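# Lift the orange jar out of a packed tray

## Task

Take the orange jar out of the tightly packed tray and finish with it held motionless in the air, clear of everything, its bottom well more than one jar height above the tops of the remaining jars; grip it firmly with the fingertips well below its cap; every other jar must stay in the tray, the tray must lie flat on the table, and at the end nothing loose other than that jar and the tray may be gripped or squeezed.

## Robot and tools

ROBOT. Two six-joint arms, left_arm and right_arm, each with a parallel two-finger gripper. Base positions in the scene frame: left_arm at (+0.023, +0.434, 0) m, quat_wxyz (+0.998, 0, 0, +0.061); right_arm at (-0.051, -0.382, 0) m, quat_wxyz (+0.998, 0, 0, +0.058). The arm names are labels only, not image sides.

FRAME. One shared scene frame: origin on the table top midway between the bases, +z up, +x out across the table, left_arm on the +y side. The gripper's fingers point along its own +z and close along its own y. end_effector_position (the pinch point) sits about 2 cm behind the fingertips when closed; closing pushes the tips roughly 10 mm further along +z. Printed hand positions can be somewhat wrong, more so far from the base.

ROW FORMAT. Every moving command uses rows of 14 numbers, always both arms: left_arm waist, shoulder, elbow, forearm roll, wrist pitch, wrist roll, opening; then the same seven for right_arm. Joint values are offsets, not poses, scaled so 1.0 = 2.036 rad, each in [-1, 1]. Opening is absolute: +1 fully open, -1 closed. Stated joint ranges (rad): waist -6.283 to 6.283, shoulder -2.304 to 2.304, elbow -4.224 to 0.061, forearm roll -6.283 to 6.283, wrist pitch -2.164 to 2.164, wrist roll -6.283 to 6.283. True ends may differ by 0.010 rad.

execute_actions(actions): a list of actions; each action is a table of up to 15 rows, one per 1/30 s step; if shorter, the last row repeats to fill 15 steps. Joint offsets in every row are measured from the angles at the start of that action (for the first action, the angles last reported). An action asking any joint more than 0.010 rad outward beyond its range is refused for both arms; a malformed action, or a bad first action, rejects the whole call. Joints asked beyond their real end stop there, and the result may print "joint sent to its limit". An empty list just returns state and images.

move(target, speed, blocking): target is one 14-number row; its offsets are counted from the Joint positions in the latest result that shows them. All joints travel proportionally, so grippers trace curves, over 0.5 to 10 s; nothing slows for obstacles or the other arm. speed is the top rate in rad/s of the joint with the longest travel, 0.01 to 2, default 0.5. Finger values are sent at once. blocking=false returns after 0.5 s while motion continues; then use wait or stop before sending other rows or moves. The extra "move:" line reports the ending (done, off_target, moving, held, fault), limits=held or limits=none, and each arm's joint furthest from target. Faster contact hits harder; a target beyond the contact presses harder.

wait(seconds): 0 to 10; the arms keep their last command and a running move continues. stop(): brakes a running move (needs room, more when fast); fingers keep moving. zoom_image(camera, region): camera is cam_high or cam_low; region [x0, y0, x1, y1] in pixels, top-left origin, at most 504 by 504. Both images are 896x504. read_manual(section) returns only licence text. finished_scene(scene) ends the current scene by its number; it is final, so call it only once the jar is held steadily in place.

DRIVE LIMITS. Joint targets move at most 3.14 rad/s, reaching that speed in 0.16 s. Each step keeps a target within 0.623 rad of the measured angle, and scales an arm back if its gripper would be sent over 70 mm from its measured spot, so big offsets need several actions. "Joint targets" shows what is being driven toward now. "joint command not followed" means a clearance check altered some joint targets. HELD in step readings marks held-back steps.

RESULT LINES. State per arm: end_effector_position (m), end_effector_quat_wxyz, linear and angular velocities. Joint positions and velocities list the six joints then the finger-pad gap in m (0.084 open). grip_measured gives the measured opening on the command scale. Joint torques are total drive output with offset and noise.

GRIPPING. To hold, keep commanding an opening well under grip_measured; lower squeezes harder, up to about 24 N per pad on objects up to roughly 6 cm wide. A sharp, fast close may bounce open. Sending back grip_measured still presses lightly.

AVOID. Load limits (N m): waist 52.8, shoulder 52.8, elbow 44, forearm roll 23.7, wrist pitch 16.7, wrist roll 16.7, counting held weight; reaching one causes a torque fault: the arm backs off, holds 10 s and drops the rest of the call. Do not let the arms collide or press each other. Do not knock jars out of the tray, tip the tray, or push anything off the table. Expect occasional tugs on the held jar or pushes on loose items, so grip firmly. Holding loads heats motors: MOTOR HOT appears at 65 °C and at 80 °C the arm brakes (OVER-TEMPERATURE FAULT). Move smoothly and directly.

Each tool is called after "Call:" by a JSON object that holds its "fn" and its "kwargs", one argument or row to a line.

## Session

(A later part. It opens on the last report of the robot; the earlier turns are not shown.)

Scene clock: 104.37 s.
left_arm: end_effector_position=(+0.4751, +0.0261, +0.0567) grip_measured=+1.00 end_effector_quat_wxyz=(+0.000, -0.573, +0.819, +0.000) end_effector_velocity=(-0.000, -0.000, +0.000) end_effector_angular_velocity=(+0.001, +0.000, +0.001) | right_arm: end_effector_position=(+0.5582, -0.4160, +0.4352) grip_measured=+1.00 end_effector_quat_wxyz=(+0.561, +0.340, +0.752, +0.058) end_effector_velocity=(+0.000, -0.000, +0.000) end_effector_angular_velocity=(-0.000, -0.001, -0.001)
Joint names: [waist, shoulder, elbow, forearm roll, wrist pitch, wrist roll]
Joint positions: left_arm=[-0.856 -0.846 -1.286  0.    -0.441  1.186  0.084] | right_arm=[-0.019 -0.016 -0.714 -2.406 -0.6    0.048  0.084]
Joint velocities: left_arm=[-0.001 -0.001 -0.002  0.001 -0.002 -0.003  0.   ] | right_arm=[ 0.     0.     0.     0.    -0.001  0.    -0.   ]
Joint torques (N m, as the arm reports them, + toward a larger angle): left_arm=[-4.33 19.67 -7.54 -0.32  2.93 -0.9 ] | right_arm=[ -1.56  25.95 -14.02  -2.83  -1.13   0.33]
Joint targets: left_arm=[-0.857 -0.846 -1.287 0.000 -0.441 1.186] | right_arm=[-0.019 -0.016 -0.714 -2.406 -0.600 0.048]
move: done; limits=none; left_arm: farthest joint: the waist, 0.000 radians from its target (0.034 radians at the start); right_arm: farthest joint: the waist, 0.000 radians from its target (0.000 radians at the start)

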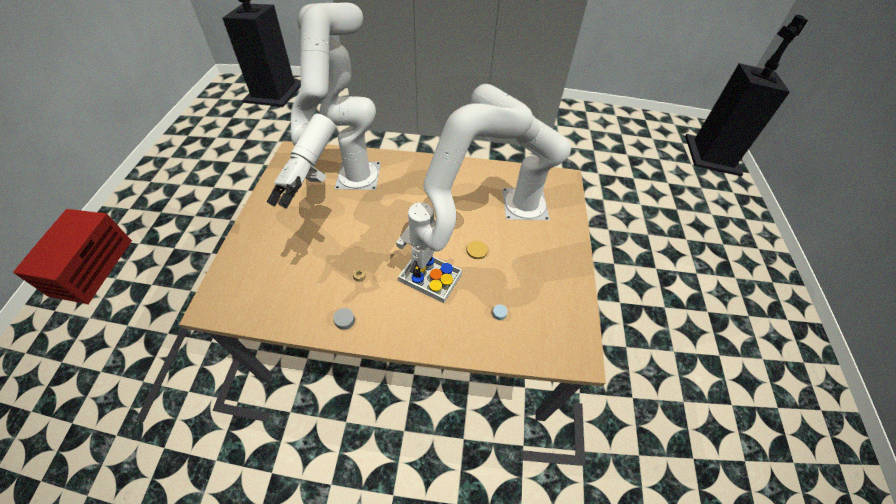

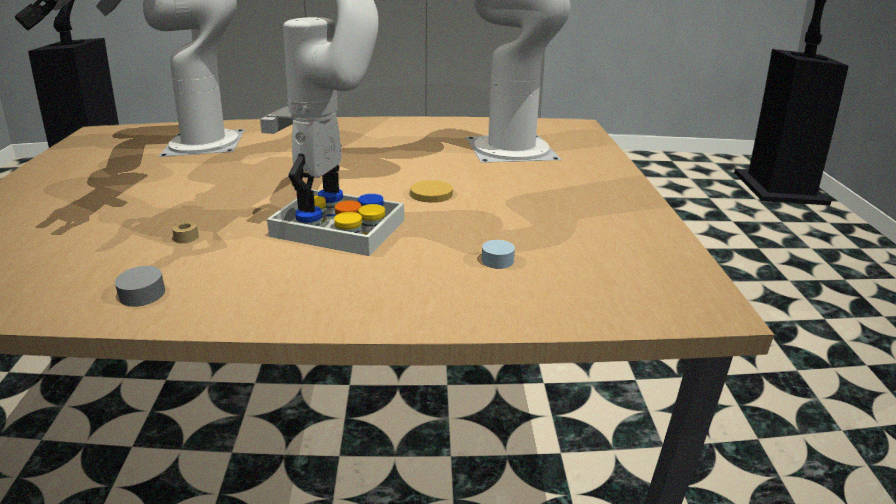

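Call:
{"fn": "move", "kwargs": {
  "target": [-0.0127,-0.0056,-0.0109,0,-0.0053,-0.0127,1,0,0,0,0,0,0,1],
  "speed": 0.03
}}

Call:
{"fn": "zoom_image", "kwargs": {
  "camera": "cam_low",
  "region": [255, 135, 415, 265]
}}

Call:
{"fn": "zoom_image", "kwargs": {
  "camera": "cam_high",
  "region": [380, 225, 480, 315]
}}

Scene clock: 111.17 s.
left_arm: end_effector_position=(+0.4691, +0.0102, +0.0568) grip_measured=+1.00 end_effector_quat_wxyz=(+0.000, -0.573, +0.819, +0.000) end_effector_velocity=(-0.001, -0.001, +0.000) end_effector_angular_velocity=(+0.001, +0.000, -0.003) | right_arm: end_effector_position=(+0.5582, -0.4160, +0.4352) grip_measured=+1.00 end_effector_quat_wxyz=(+0.561, +0.340, +0.752, +0.058) end_effector_velocity=(-0.000, -0.000, +0.000) end_effector_angular_velocity=(-0.000, -0.000, -0.000)
Joint names: [waist, shoulder, elbow, forearm roll, wrist pitch, wrist roll]
Joint positions: left_arm=[-0.882 -0.857 -1.309  0.    -0.451  1.16   0.084] | right_arm=[-0.019 -0.016 -0.714 -2.406 -0.6    0.048  0.084]
Joint velocities: left_arm=[-0.003 -0.001 -0.001  0.001 -0.002 -0.001  0.   ] | right_arm=[-0.  0.  0.  0. -0. -0. -0.]
Joint torques (N m, as the arm reports them, + toward a larger angle): left_arm=[-2.86 22.3  -8.23  0.01  2.43 -0.61] | right_arm=[ -2.14  27.17 -13.71  -3.23  -1.05   0.2 ]
Joint targets: left_arm=[-0.882 -0.857 -1.309 0.000 -0.452 1.160] | right_arm=[-0.019 -0.016 -0.714 -2.406 -0.600 0.048]
move: done; limits=none; left_arm: farthest joint: the waist, 0.000 radians from its target (0.025 radians at the start); right_arm: farthest joint: the waist, 0.000 radians from its target (0.000 radians at the start)

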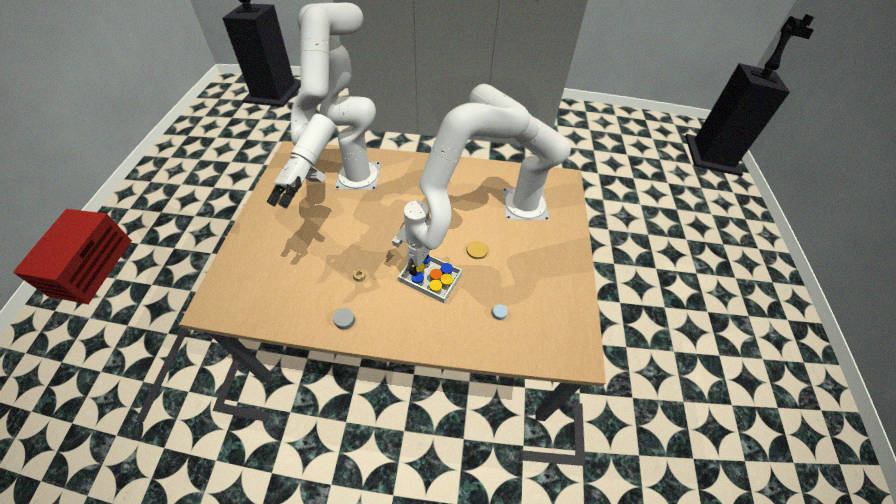

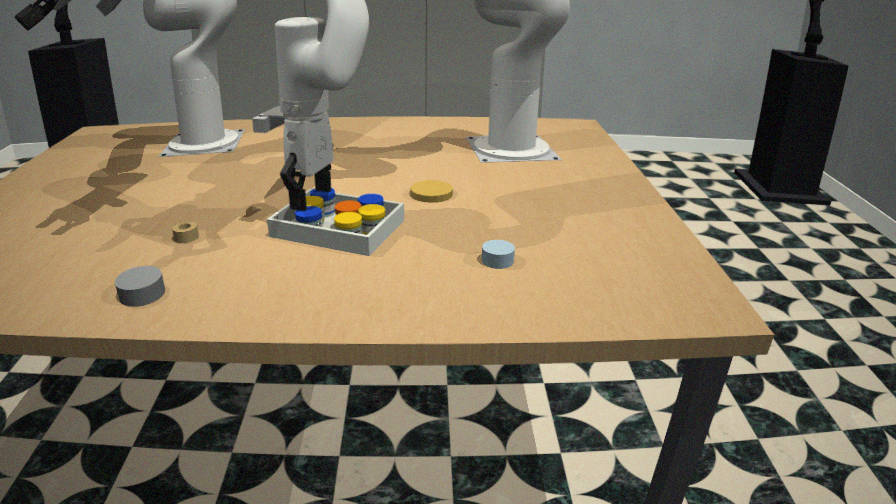

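Region (255, 135, 415, 265) of cam_low's 896x504 image, scaled by 3.150, with more detail than that image has; it fills the top 410 rows of this view, and the rest is white.

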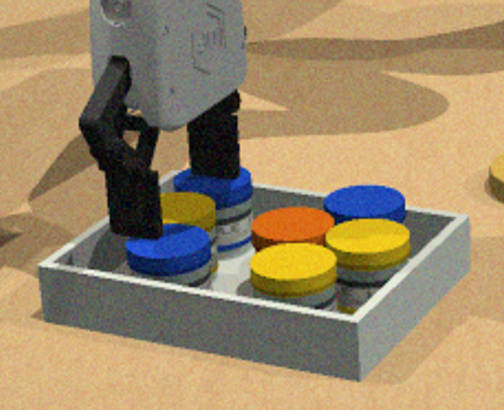

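Region (380, 225, 480, 315) of cam_high's 896x504 image, scaled by 5.040, with more detail than that image has; it fills the top 454 rows of this view, and the rest is white.

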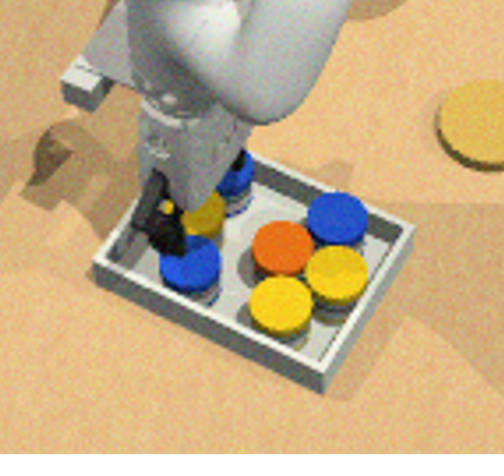

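Call:
{"fn": "move", "kwargs": {
  "target": [0,0.0072,0.0015,0,-0.0057,0,1,0,0,0,0,0,0,1],
  "speed": 0.05
}}

Call:
{"fn": "move", "kwargs": {
  "target": [0.0695,-0.0168,-0.030,0,-0.0137,0.0695,1,0,0,0,0,0,0,1],
  "speed": 0.2
}}

Call:
{"fn": "zoom_image", "kwargs": {
  "camera": "cam_low",
  "region": [255, 135, 415, 265]
}}

Call:
{"fn": "zoom_image", "kwargs": {
  "camera": "cam_high",
  "region": [380, 225, 480, 315]
}}

Scene clock: 125.13 s.
left_arm: end_effector_position=(+0.4689, +0.0103, +0.0646) grip_measured=+1.00 end_effector_quat_wxyz=(+0.000, -0.573, +0.819, +0.000) end_effector_velocity=(-0.000, -0.001, +0.001) end_effector_angular_velocity=(-0.001, -0.000, -0.001) | right_arm: end_effector_position=(+0.5582, -0.4160, +0.4352) grip_measured=+1.00 end_effector_quat_wxyz=(+0.561, +0.340, +0.752, +0.058) end_effector_velocity=(+0.000, -0.000, +0.000) end_effector_angular_velocity=(+0.001, -0.001, -0.001)
Joint names: [waist, shoulder, elbow, forearm roll, wrist pitch, wrist roll]
Joint positions: left_arm=[-0.882 -0.843 -1.305  0.    -0.463  1.16   0.084] | right_arm=[-0.019 -0.016 -0.714 -2.406 -0.6    0.048  0.084]
Joint velocities: left_arm=[-0.001  0.002 -0.    -0.001 -0.002  0.001 -0.   ] | right_arm=[-0.     0.    -0.     0.    -0.     0.001  0.   ]
Joint torques (N m, as the arm reports them, + toward a larger angle): left_arm=[  1.49  36.82 -15.01   0.69   0.41  -0.15] | right_arm=[ -2.46  27.35 -13.89  -2.68  -1.06   0.23]
Joint targets: left_arm=[-0.882 -0.843 -1.305 0.000 -0.463 1.160] | right_arm=[-0.019 -0.016 -0.714 -2.406 -0.600 0.048]
move: done; limits=none; left_arm: farthest joint: the shoulder, 0.001 radians from its target (0.015 radians at the start); right_arm: farthest joint: the waist, 0.000 radians from its target (0.000 radians at the start)

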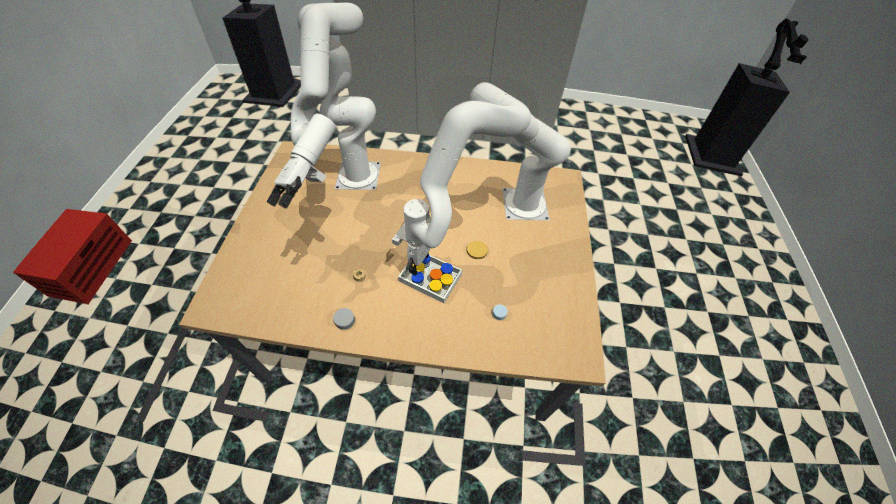

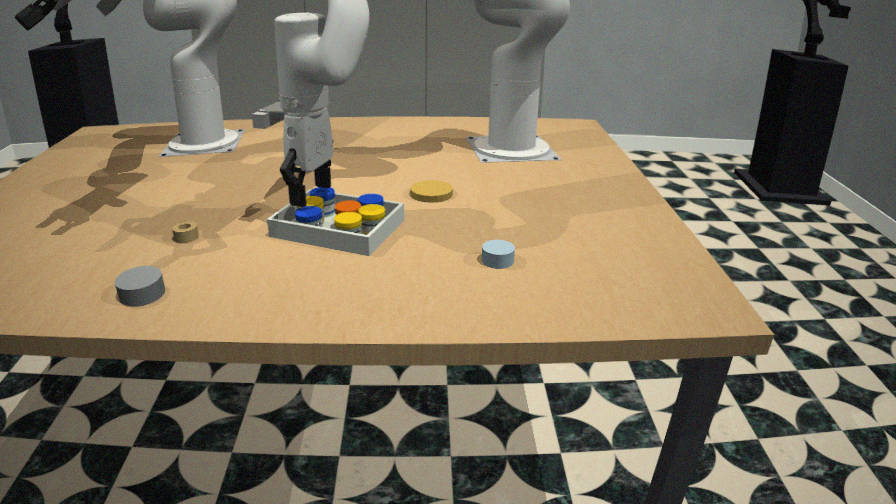

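Scene clock: 126.33 s.
left_arm: end_effector_position=(+0.5377, +0.0675, +0.0634) grip_measured=+1.00 end_effector_quat_wxyz=(-0.000, -0.573, +0.819, +0.001) end_effector_velocity=(+0.002, +0.002, +0.000) end_effector_angular_velocity=(-0.000, -0.000, -0.000) | right_arm: end_effector_position=(+0.5582, -0.4160, +0.4352) grip_measured=+1.00 end_effector_quat_wxyz=(+0.561, +0.340, +0.752, +0.058) end_effector_velocity=(+0.000, -0.000, -0.000) end_effector_angular_velocity=(-0.001, +0.001, +0.000)
Joint names: [waist, shoulder, elbow, forearm roll, wrist pitch, wrist roll]
Joint positions: left_arm=[-0.741 -0.877 -1.366  0.    -0.491  1.302  0.084] | right_arm=[-0.019 -0.016 -0.714 -2.406 -0.6    0.048  0.084]
Joint velocities: left_arm=[ 0.004 -0.001 -0.001 -0.    -0.001  0.004  0.   ] | right_arm=[-0.    -0.     0.     0.    -0.    -0.001 -0.   ]
Joint torques (N m, as the arm reports them, + toward a larger angle): left_arm=[  1.87  35.78 -14.85   0.73   0.35  -0.18] | right_arm=[ -1.66  26.19 -13.76  -2.69  -1.06   0.22]
Joint targets: left_arm=[-0.740 -0.877 -1.367 0.000 -0.491 1.302] | right_arm=[-0.019 -0.016 -0.714 -2.406 -0.600 0.048]
move: done; limits=none; left_arm: farthest joint: the waist, 0.000 radians from its target (0.141 radians at the start); right_arm: farthest joint: the waist, 0.000 radians from its target (0.000 radians at the start)

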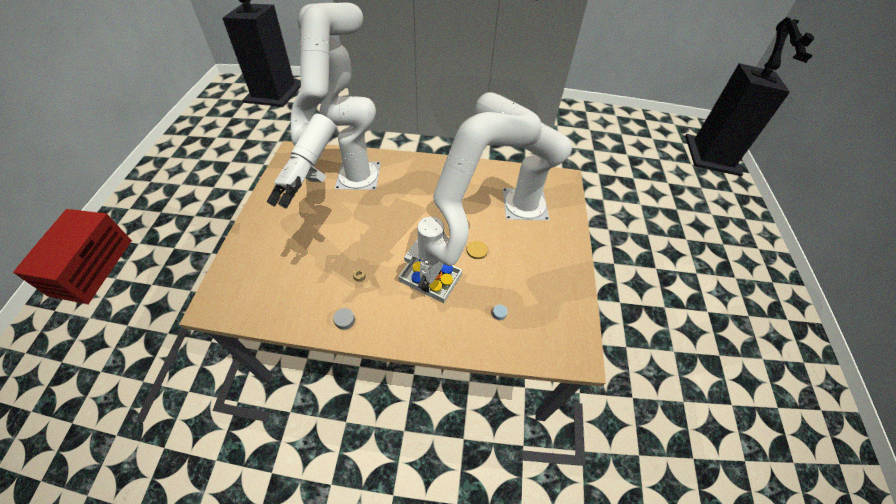

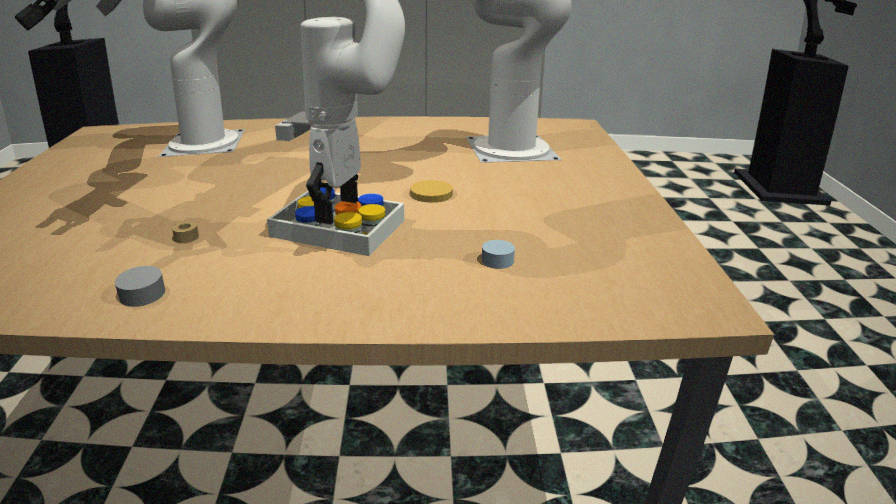

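Region (255, 135, 415, 265) of cam_low's 896x504 image, scaled by 3.150, with more detail than that image has; it fills the top 410 rows of this view, and the rest is white.

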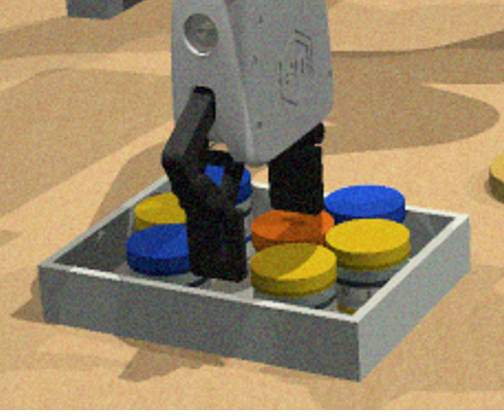

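Region (380, 225, 480, 315) of cam_high's 896x504 image, scaled by 5.040, with more detail than that image has; it fills the top 454 rows of this view, and the rest is white.

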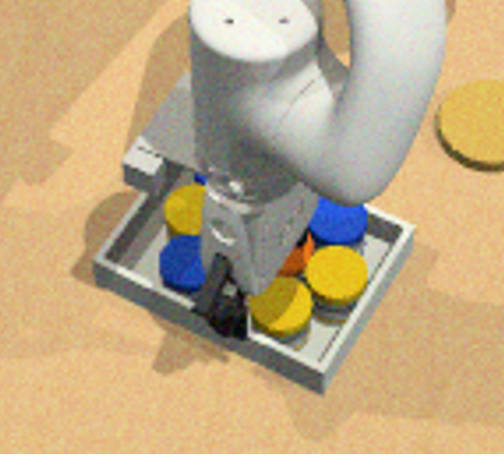

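Call:
{"fn": "move", "kwargs": {
  "target": [0,-0.0057,-0.0011,0,0.005,0,1,0,0,0,0,0,0,1],
  "speed": 0.015
}}

Scene clock: 130.27 s.
left_arm: end_effector_position=(+0.5379, +0.0674, +0.0572) grip_measured=+1.00 end_effector_quat_wxyz=(-0.000, -0.573, +0.819, +0.000) end_effector_velocity=(+0.000, -0.000, -0.001) end_effector_angular_velocity=(+0.000, +0.000, +0.001) | right_arm: end_effector_position=(+0.5582, -0.4160, +0.4352) grip_measured=+1.00 end_effector_quat_wxyz=(+0.561, +0.340, +0.752, +0.058) end_effector_velocity=(+0.000, -0.000, +0.000) end_effector_angular_velocity=(+0.001, -0.001, -0.001)
Joint names: [waist, shoulder, elbow, forearm roll, wrist pitch, wrist roll]
Joint positions: left_arm=[-0.741 -0.888 -1.369  0.    -0.481  1.302  0.084] | right_arm=[-0.019 -0.016 -0.714 -2.406 -0.6    0.048  0.084]
Joint velocities: left_arm=[ 0.    -0.002 -0.001 -0.     0.    -0.001  0.   ] | right_arm=[ 0.    -0.    -0.     0.    -0.001  0.001 -0.   ]
Joint torques (N m, as the arm reports them, + toward a larger angle): left_arm=[  1.07  33.92 -14.9    0.83   0.98  -0.26] | right_arm=[ -2.6   26.78 -14.27  -2.92  -1.04   0.24]
Joint targets: left_arm=[-0.741 -0.889 -1.369 0.000 -0.480 1.302] | right_arm=[-0.019 -0.016 -0.714 -2.406 -0.600 0.048]
move: done; limits=none; left_arm: farthest joint: the shoulder, 0.001 radians from its target (0.011 radians at the start); right_arm: farthest joint: the waist, 0.000 radians from its target (0.000 radians at the start)

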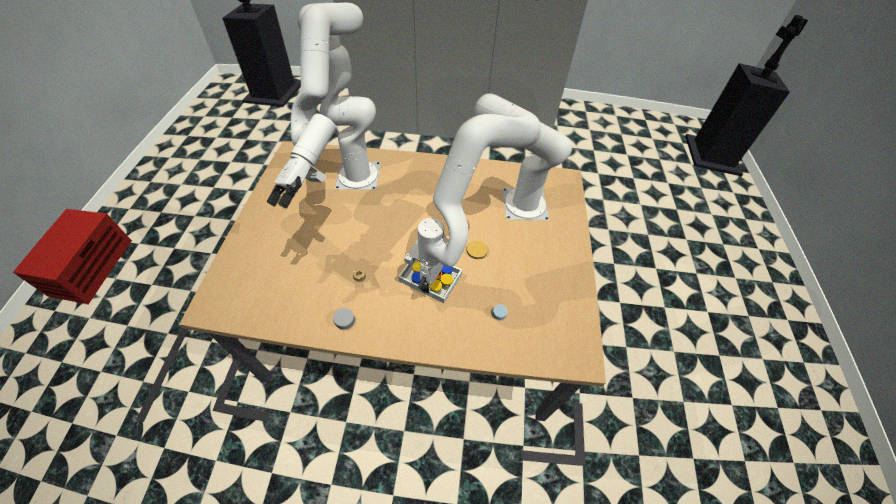

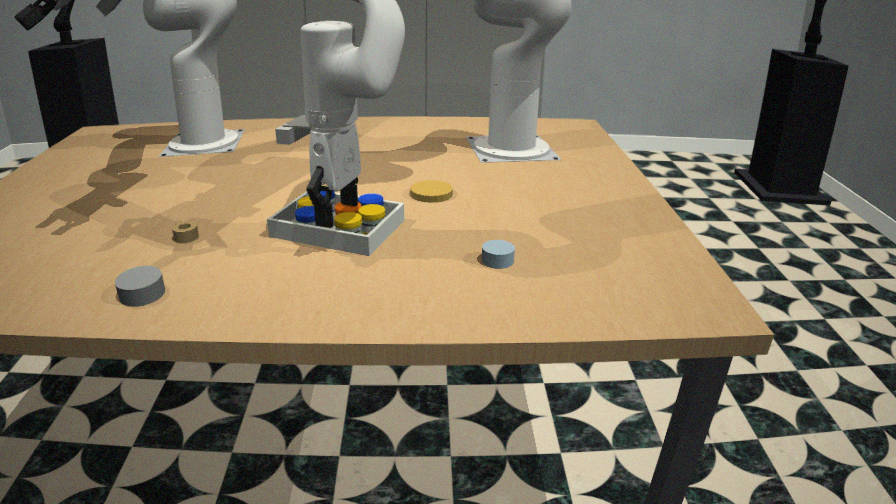

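Call:
{"fn": "move", "kwargs": {
  "target": [-0.0185,0.0056,0.0118,0,0.0062,-0.0185,1,0,0,0,0,0,0,1],
  "speed": 0.03
}}

Call:
{"fn": "zoom_image", "kwargs": {
  "camera": "cam_low",
  "region": [255, 135, 415, 265]
}}

Scene clock: 135.53 s.
left_arm: end_effector_position=(+0.5187, +0.0525, +0.0567) grip_measured=+1.00 end_effector_quat_wxyz=(+0.000, -0.573, +0.819, +0.000) end_effector_velocity=(-0.001, -0.000, -0.000) end_effector_angular_velocity=(+0.001, +0.001, +0.001) | right_arm: end_effector_position=(+0.5582, -0.4160, +0.4352) grip_measured=+1.00 end_effector_quat_wxyz=(+0.561, +0.340, +0.752, +0.058) end_effector_velocity=(+0.000, -0.000, +0.000) end_effector_angular_velocity=(-0.000, -0.000, +0.000)
Joint names: [waist, shoulder, elbow, forearm roll, wrist pitch, wrist roll]
Joint positions: left_arm=[-0.778 -0.877 -1.345  0.001 -0.469  1.264  0.084] | right_arm=[-0.019 -0.016 -0.714 -2.406 -0.6    0.048  0.084]
Joint velocities: left_arm=[-0.002  0.     0.002  0.     0.001 -0.003  0.   ] | right_arm=[-0.  0.  0.  0. -0. -0.  0.]
Joint torques (N m, as the arm reports them, + toward a larger angle): left_arm=[-5.17 18.83 -5.63 -1.07  1.33 -0.83] | right_arm=[ -1.33  27.31 -13.81  -2.81  -1.18   0.27]
Joint targets: left_arm=[-0.779 -0.877 -1.345 0.000 -0.469 1.264] | right_arm=[-0.019 -0.016 -0.714 -2.406 -0.600 0.048]
move: done; limits=none; left_arm: farthest joint: the waist, 0.001 radians from its target (0.038 radians at the start); right_arm: farthest joint: the waist, 0.000 radians from its target (0.000 radians at the start)

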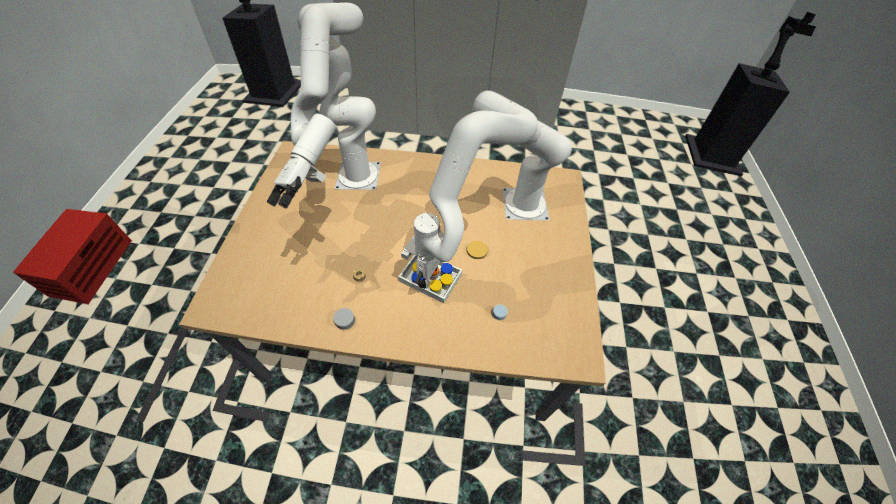

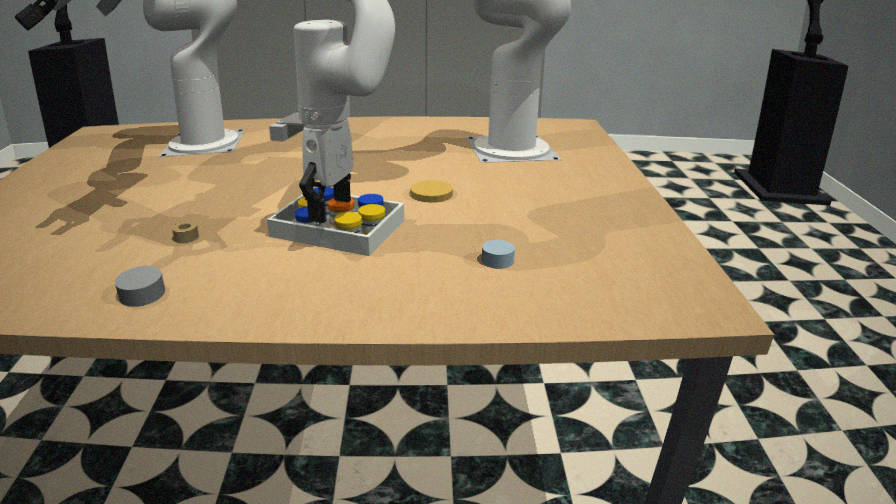

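Region (255, 135, 415, 265) of cam_low's 896x504 image, scaled by 3.150, with more detail than that image has; it fills the top 410 rows of this view, and the rest is white.

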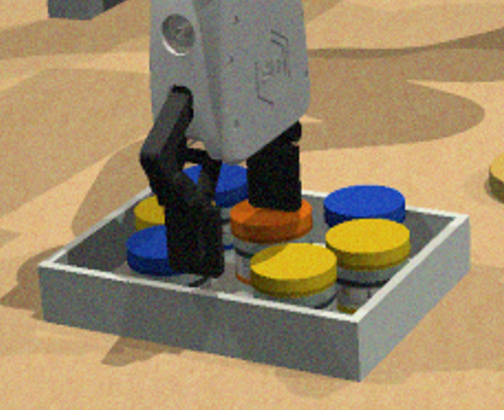

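Call:
{"fn": "move", "kwargs": {
  "target": [0,0.007,0.0013,0,-0.0056,0,1,0,0,0,0,0,0,1],
  "speed": 0.05
}}

Call:
{"fn": "move", "kwargs": {
  "target": [-0.0108,0.0537,0.0688,0,0.0156,-0.0108,0.38,0,0,0,0,0,0,1],
  "speed": 0.2
}}

Call:
{"fn": "zoom_image", "kwargs": {
  "camera": "cam_low",
  "region": [255, 135, 415, 265]
}}

Call:
{"fn": "zoom_image", "kwargs": {
  "camera": "cam_high",
  "region": [380, 225, 480, 315]
}}

Scene clock: 148.83 s.
left_arm: end_effector_position=(+0.5187, +0.0525, +0.0645) grip_measured=+1.00 end_effector_quat_wxyz=(+0.000, -0.573, +0.819, +0.000) end_effector_velocity=(+0.000, -0.001, +0.001) end_effector_angular_velocity=(-0.000, -0.001, -0.000) | right_arm: end_effector_position=(+0.5582, -0.4160, +0.4352) grip_measured=+1.00 end_effector_quat_wxyz=(+0.561, +0.340, +0.752, +0.058) end_effector_velocity=(-0.000, -0.000, -0.000) end_effector_angular_velocity=(+0.000, +0.000, -0.000)
Joint names: [waist, shoulder, elbow, forearm roll, wrist pitch, wrist roll]
Joint positions: left_arm=[-0.778 -0.863 -1.342  0.001 -0.48   1.264  0.084] | right_arm=[-0.019 -0.016 -0.714 -2.406 -0.6    0.048  0.084]
Joint velocities: left_arm=[-0.001  0.002 -0.001  0.001 -0.001 -0.001 -0.   ] | right_arm=[-0.  0.  0. -0.  0.  0. -0.]
Joint torques (N m, as the arm reports them, + toward a larger angle): left_arm=[  0.42  35.48 -15.74   1.25   0.27  -0.22] | right_arm=[ -2.47  27.61 -13.32  -3.07  -1.15   0.26]
Joint targets: left_arm=[-0.778 -0.862 -1.342 0.001 -0.480 1.264] | right_arm=[-0.019 -0.016 -0.714 -2.406 -0.600 0.048]
move: done; limits=none; left_arm: farthest joint: the waist, 0.000 radians from its target (0.001 radians at the start); right_arm: farthest joint: the waist, 0.000 radians from its target (0.000 radians at the start)

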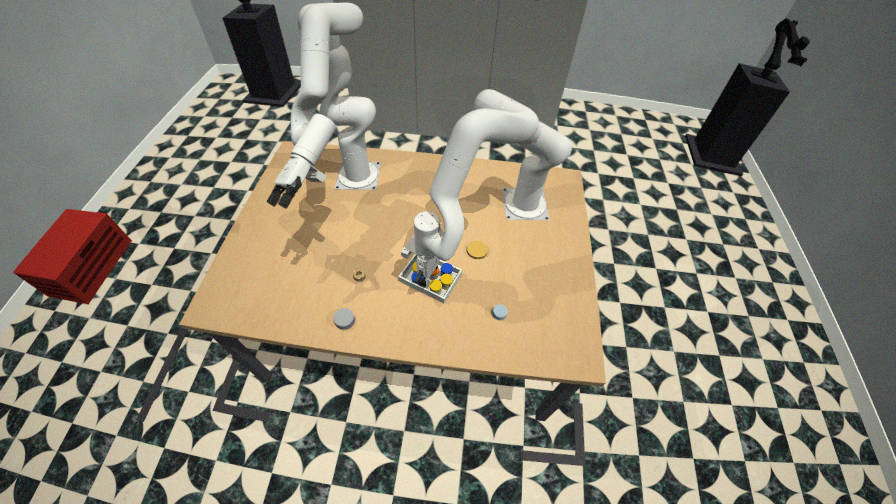

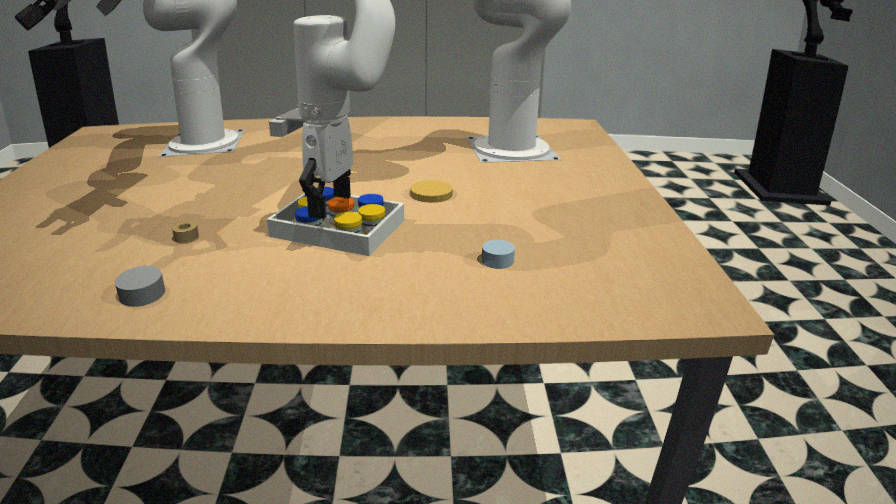

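Scene clock: 150.03 s.
left_arm: end_effector_position=(+0.4800, +0.0660, +0.0853) grip_measured=+0.37 end_effector_quat_wxyz=(+0.000, -0.573, +0.819, -0.000) end_effector_velocity=(-0.000, +0.001, +0.001) end_effector_angular_velocity=(-0.000, -0.000, +0.001) | right_arm: end_effector_position=(+0.5582, -0.4160, +0.4352) grip_measured=+1.00 end_effector_quat_wxyz=(+0.561, +0.340, +0.752, +0.058) end_effector_velocity=(-0.000, +0.000, -0.000) end_effector_angular_velocity=(+0.000, +0.001, +0.000)
Joint names: [waist, shoulder, elbow, forearm roll, wrist pitch, wrist roll]
Joint positions: left_arm=[-0.8   -0.754 -1.203  0.001 -0.449  1.243  0.06 ] | right_arm=[-0.019 -0.016 -0.714 -2.406 -0.6    0.048  0.084]
Joint velocities: left_arm=[ 0.     0.002  0.003  0.     0.001 -0.     0.   ] | right_arm=[-0. -0.  0.  0.  0.  0. -0.]
Joint torques (N m, as the arm reports them, + toward a larger angle): left_arm=[  1.91  32.41 -15.21   0.77   0.35  -0.37] | right_arm=[ -2.93  26.02 -14.22  -2.94  -1.07   0.33]
Joint targets: left_arm=[-0.800 -0.753 -1.202 0.001 -0.449 1.242] | right_arm=[-0.019 -0.016 -0.714 -2.406 -0.600 0.048]
move: done; limits=none; left_arm: farthest joint: the elbow, 0.001 radians from its target (0.140 radians at the start); right_arm: farthest joint: the waist, 0.000 radians from its target (0.000 radians at the start)

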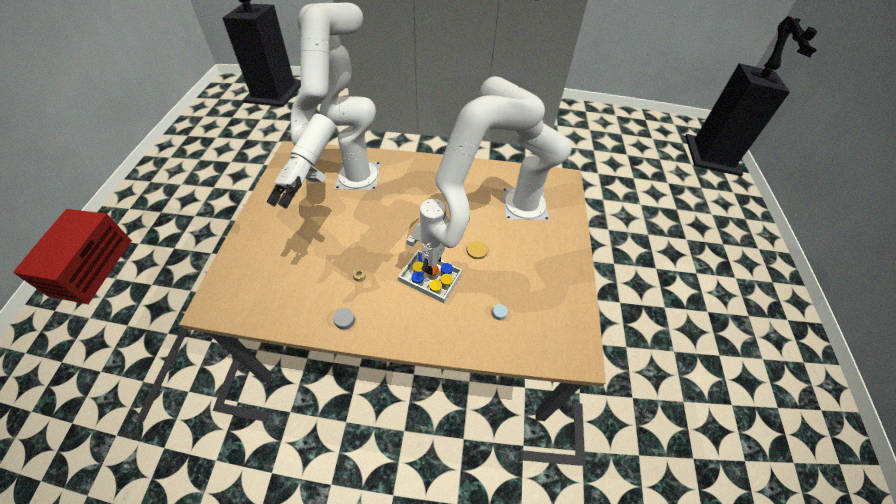

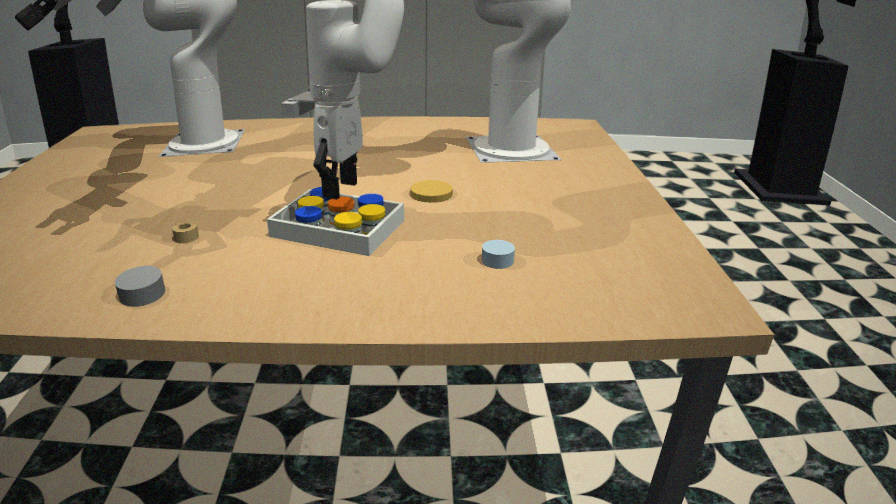

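Region (255, 135, 415, 265) of cam_low's 896x504 image, scaled by 3.150, with more detail than that image has; it fills the top 410 rows of this view, and the rest is white.

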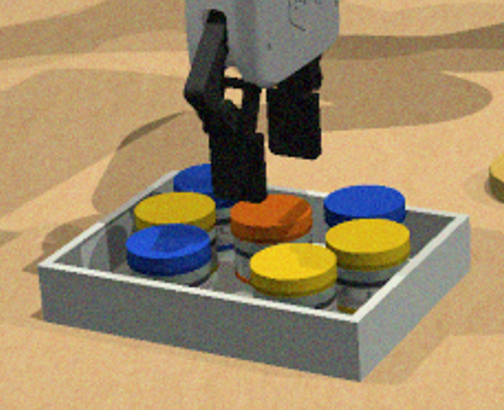

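Region (380, 225, 480, 315) of cam_high's 896x504 image, scaled by 5.040, with more detail than that image has; it fills the top 454 rows of this view, and the rest is white.

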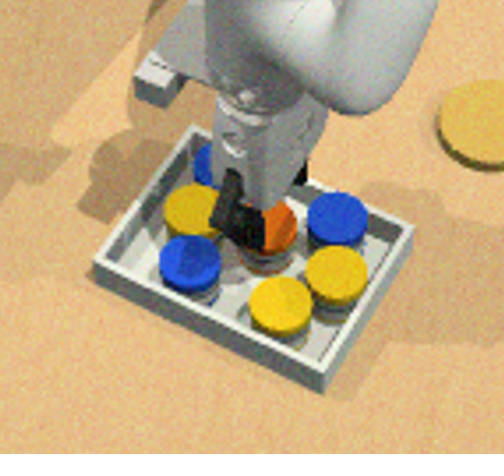

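Call:
{"fn": "move", "kwargs": {
  "target": [0,-0.017,-0.0023,0,0.0146,0,0.38,0,0,0,0,0,0,1],
  "speed": 0.06
}}

Call:
{"fn": "zoom_image", "kwargs": {
  "camera": "cam_low",
  "region": [285, 160, 385, 240]
}}

Call:
{"fn": "zoom_image", "kwargs": {
  "camera": "cam_high",
  "region": [400, 245, 470, 305]
}}

Scene clock: 155.87 s.
left_arm: end_effector_position=(+0.4800, +0.0660, +0.0666) grip_measured=+0.37 end_effector_quat_wxyz=(+0.000, -0.573, +0.819, -0.000) end_effector_velocity=(-0.000, +0.000, -0.001) end_effector_angular_velocity=(+0.000, +0.000, +0.000) | right_arm: end_effector_position=(+0.5582, -0.4160, +0.4352) grip_measured=+1.00 end_effector_quat_wxyz=(+0.561, +0.340, +0.752, +0.058) end_effector_velocity=(-0.000, +0.000, +0.000) end_effector_angular_velocity=(-0.001, +0.000, +0.001)
Joint names: [waist, shoulder, elbow, forearm roll, wrist pitch, wrist roll]
Joint positions: left_arm=[-0.8   -0.788 -1.207  0.001 -0.419  1.243  0.06 ] | right_arm=[-0.019 -0.016 -0.714 -2.406 -0.6    0.048  0.084]
Joint velocities: left_arm=[-0.    -0.003 -0.     0.     0.002 -0.001  0.   ] | right_arm=[ 0.     0.     0.     0.     0.    -0.001  0.   ]
Joint torques (N m, as the arm reports them, + toward a larger angle): left_arm=[  0.71  31.89 -15.2    0.93   0.28  -0.27] | right_arm=[ -1.53  26.64 -13.87  -3.06  -1.13   0.21]
Joint targets: left_arm=[-0.800 -0.788 -1.207 0.001 -0.419 1.243] | right_arm=[-0.019 -0.016 -0.714 -2.406 -0.600 0.048]
move: done; limits=none; left_arm: farthest joint: the shoulder, 0.001 radians from its target (0.035 radians at the start); right_arm: farthest joint: the waist, 0.000 radians from its target (0.000 radians at the start)

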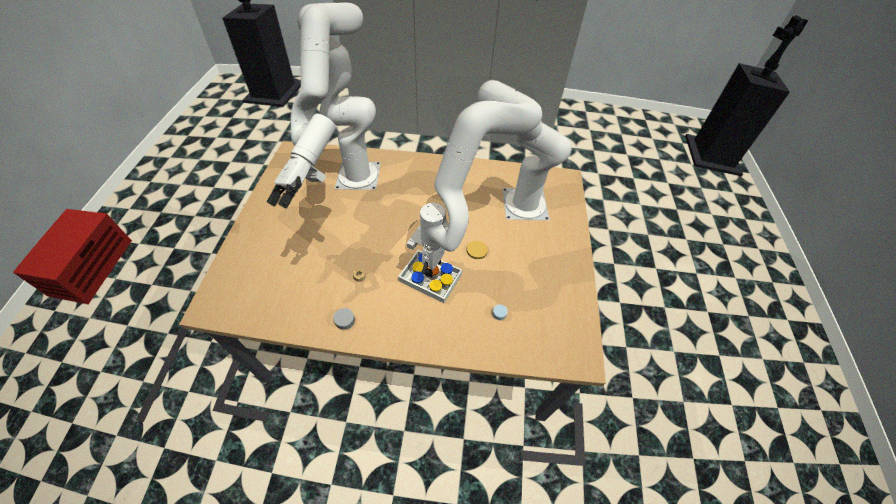

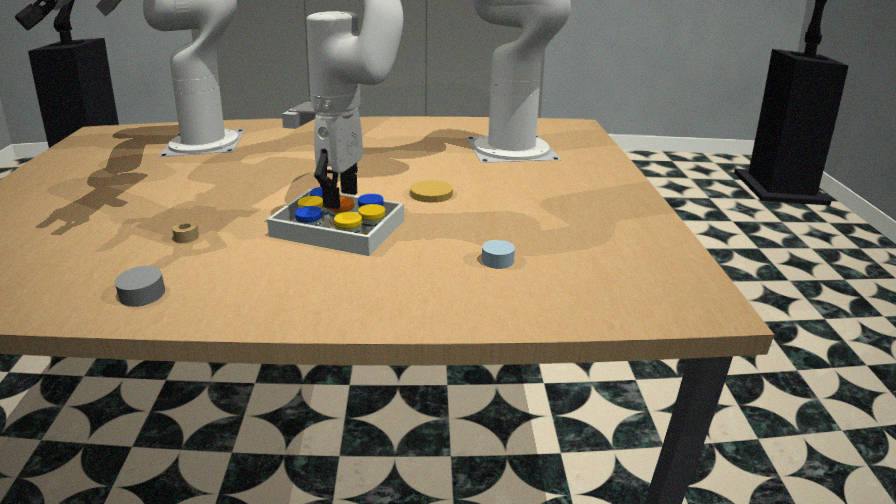

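Region (285, 160, 385, 240) of cam_low's 896x504 image, scaled by 5.040, with more detail than that image has; it fills the top 403 rows of this view, and the rest is white.

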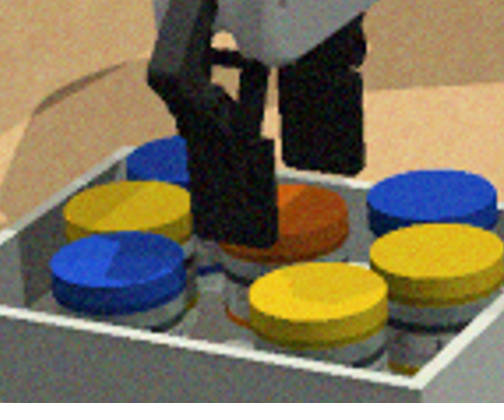

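Region (400, 245, 470, 305) of cam_high's 896x504 image, scaled by 7.200, with more detail than that image has; it fills the top 432 rows of this view, and the rest is white.

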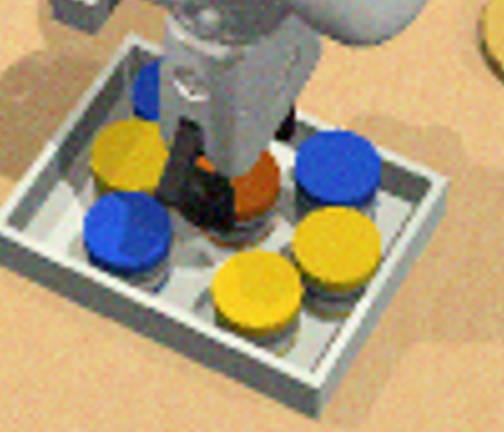

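Call:
{"fn": "move", "kwargs": {
  "target": [0,-0.0073,-0.0013,0,0.006,0,0.38,0,0,0,0,0,0,1],
  "speed": 0.02
}}

Call:
{"fn": "zoom_image", "kwargs": {
  "camera": "cam_low",
  "region": [285, 160, 385, 240]
}}

Scene clock: 160.60 s.
left_arm: end_effector_position=(+0.4800, +0.0660, +0.0588) grip_measured=+0.37 end_effector_quat_wxyz=(+0.000, -0.573, +0.819, -0.000) end_effector_velocity=(+0.000, -0.000, -0.001) end_effector_angular_velocity=(-0.000, -0.001, -0.003) | right_arm: end_effector_position=(+0.5582, -0.4160, +0.4352) grip_measured=+1.00 end_effector_quat_wxyz=(+0.561, +0.340, +0.752, +0.058) end_effector_velocity=(+0.000, -0.000, +0.000) end_effector_angular_velocity=(-0.000, -0.000, -0.000)
Joint names: [waist, shoulder, elbow, forearm roll, wrist pitch, wrist roll]
Joint positions: left_arm=[-0.8   -0.802 -1.21   0.001 -0.407  1.243  0.06 ] | right_arm=[-0.019 -0.016 -0.714 -2.406 -0.6    0.048  0.084]
Joint velocities: left_arm=[-0.001 -0.002 -0.001  0.001  0.002  0.001  0.   ] | right_arm=[-0.  0. -0. -0. -0.  0. -0.]
Joint torques (N m, as the arm reports them, + toward a larger angle): left_arm=[  0.02  35.29 -14.79   0.77   0.26  -0.06] | right_arm=[ -1.31  26.18 -13.88  -2.92  -1.21   0.27]
Joint targets: left_arm=[-0.800 -0.803 -1.210 0.001 -0.407 1.243] | right_arm=[-0.019 -0.016 -0.714 -2.406 -0.600 0.048]
move: done; limits=none; left_arm: farthest joint: the waist, 0.000 radians from its target (0.000 radians at the start); right_arm: farthest joint: the waist, 0.000 radians from its target (0.000 radians at the start)

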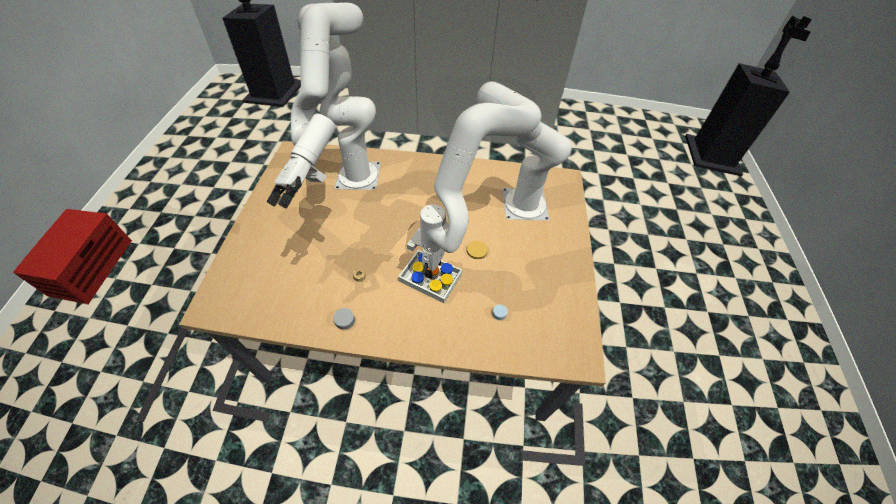

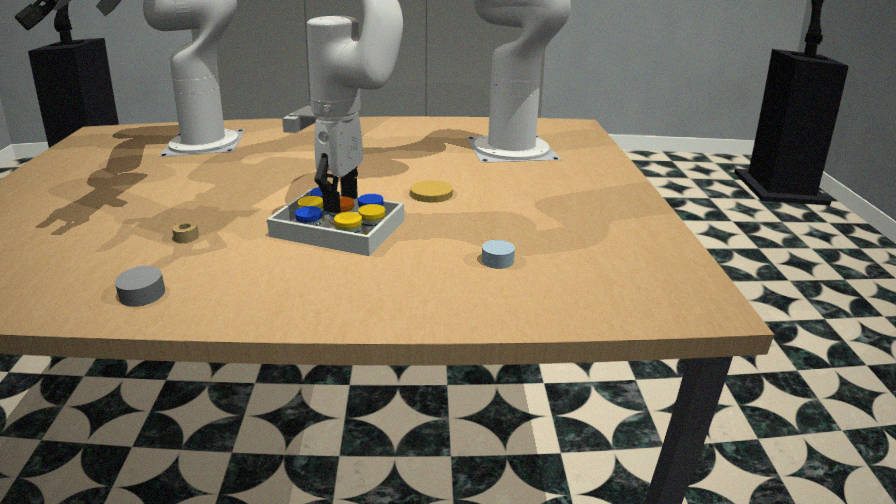

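Region (285, 160, 385, 240) of cam_low's 896x504 image, scaled by 5.040, with more detail than that image has; it fills the top 403 rows of this view, and the rest is white.

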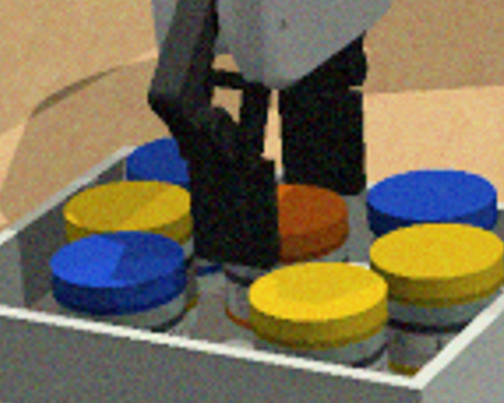

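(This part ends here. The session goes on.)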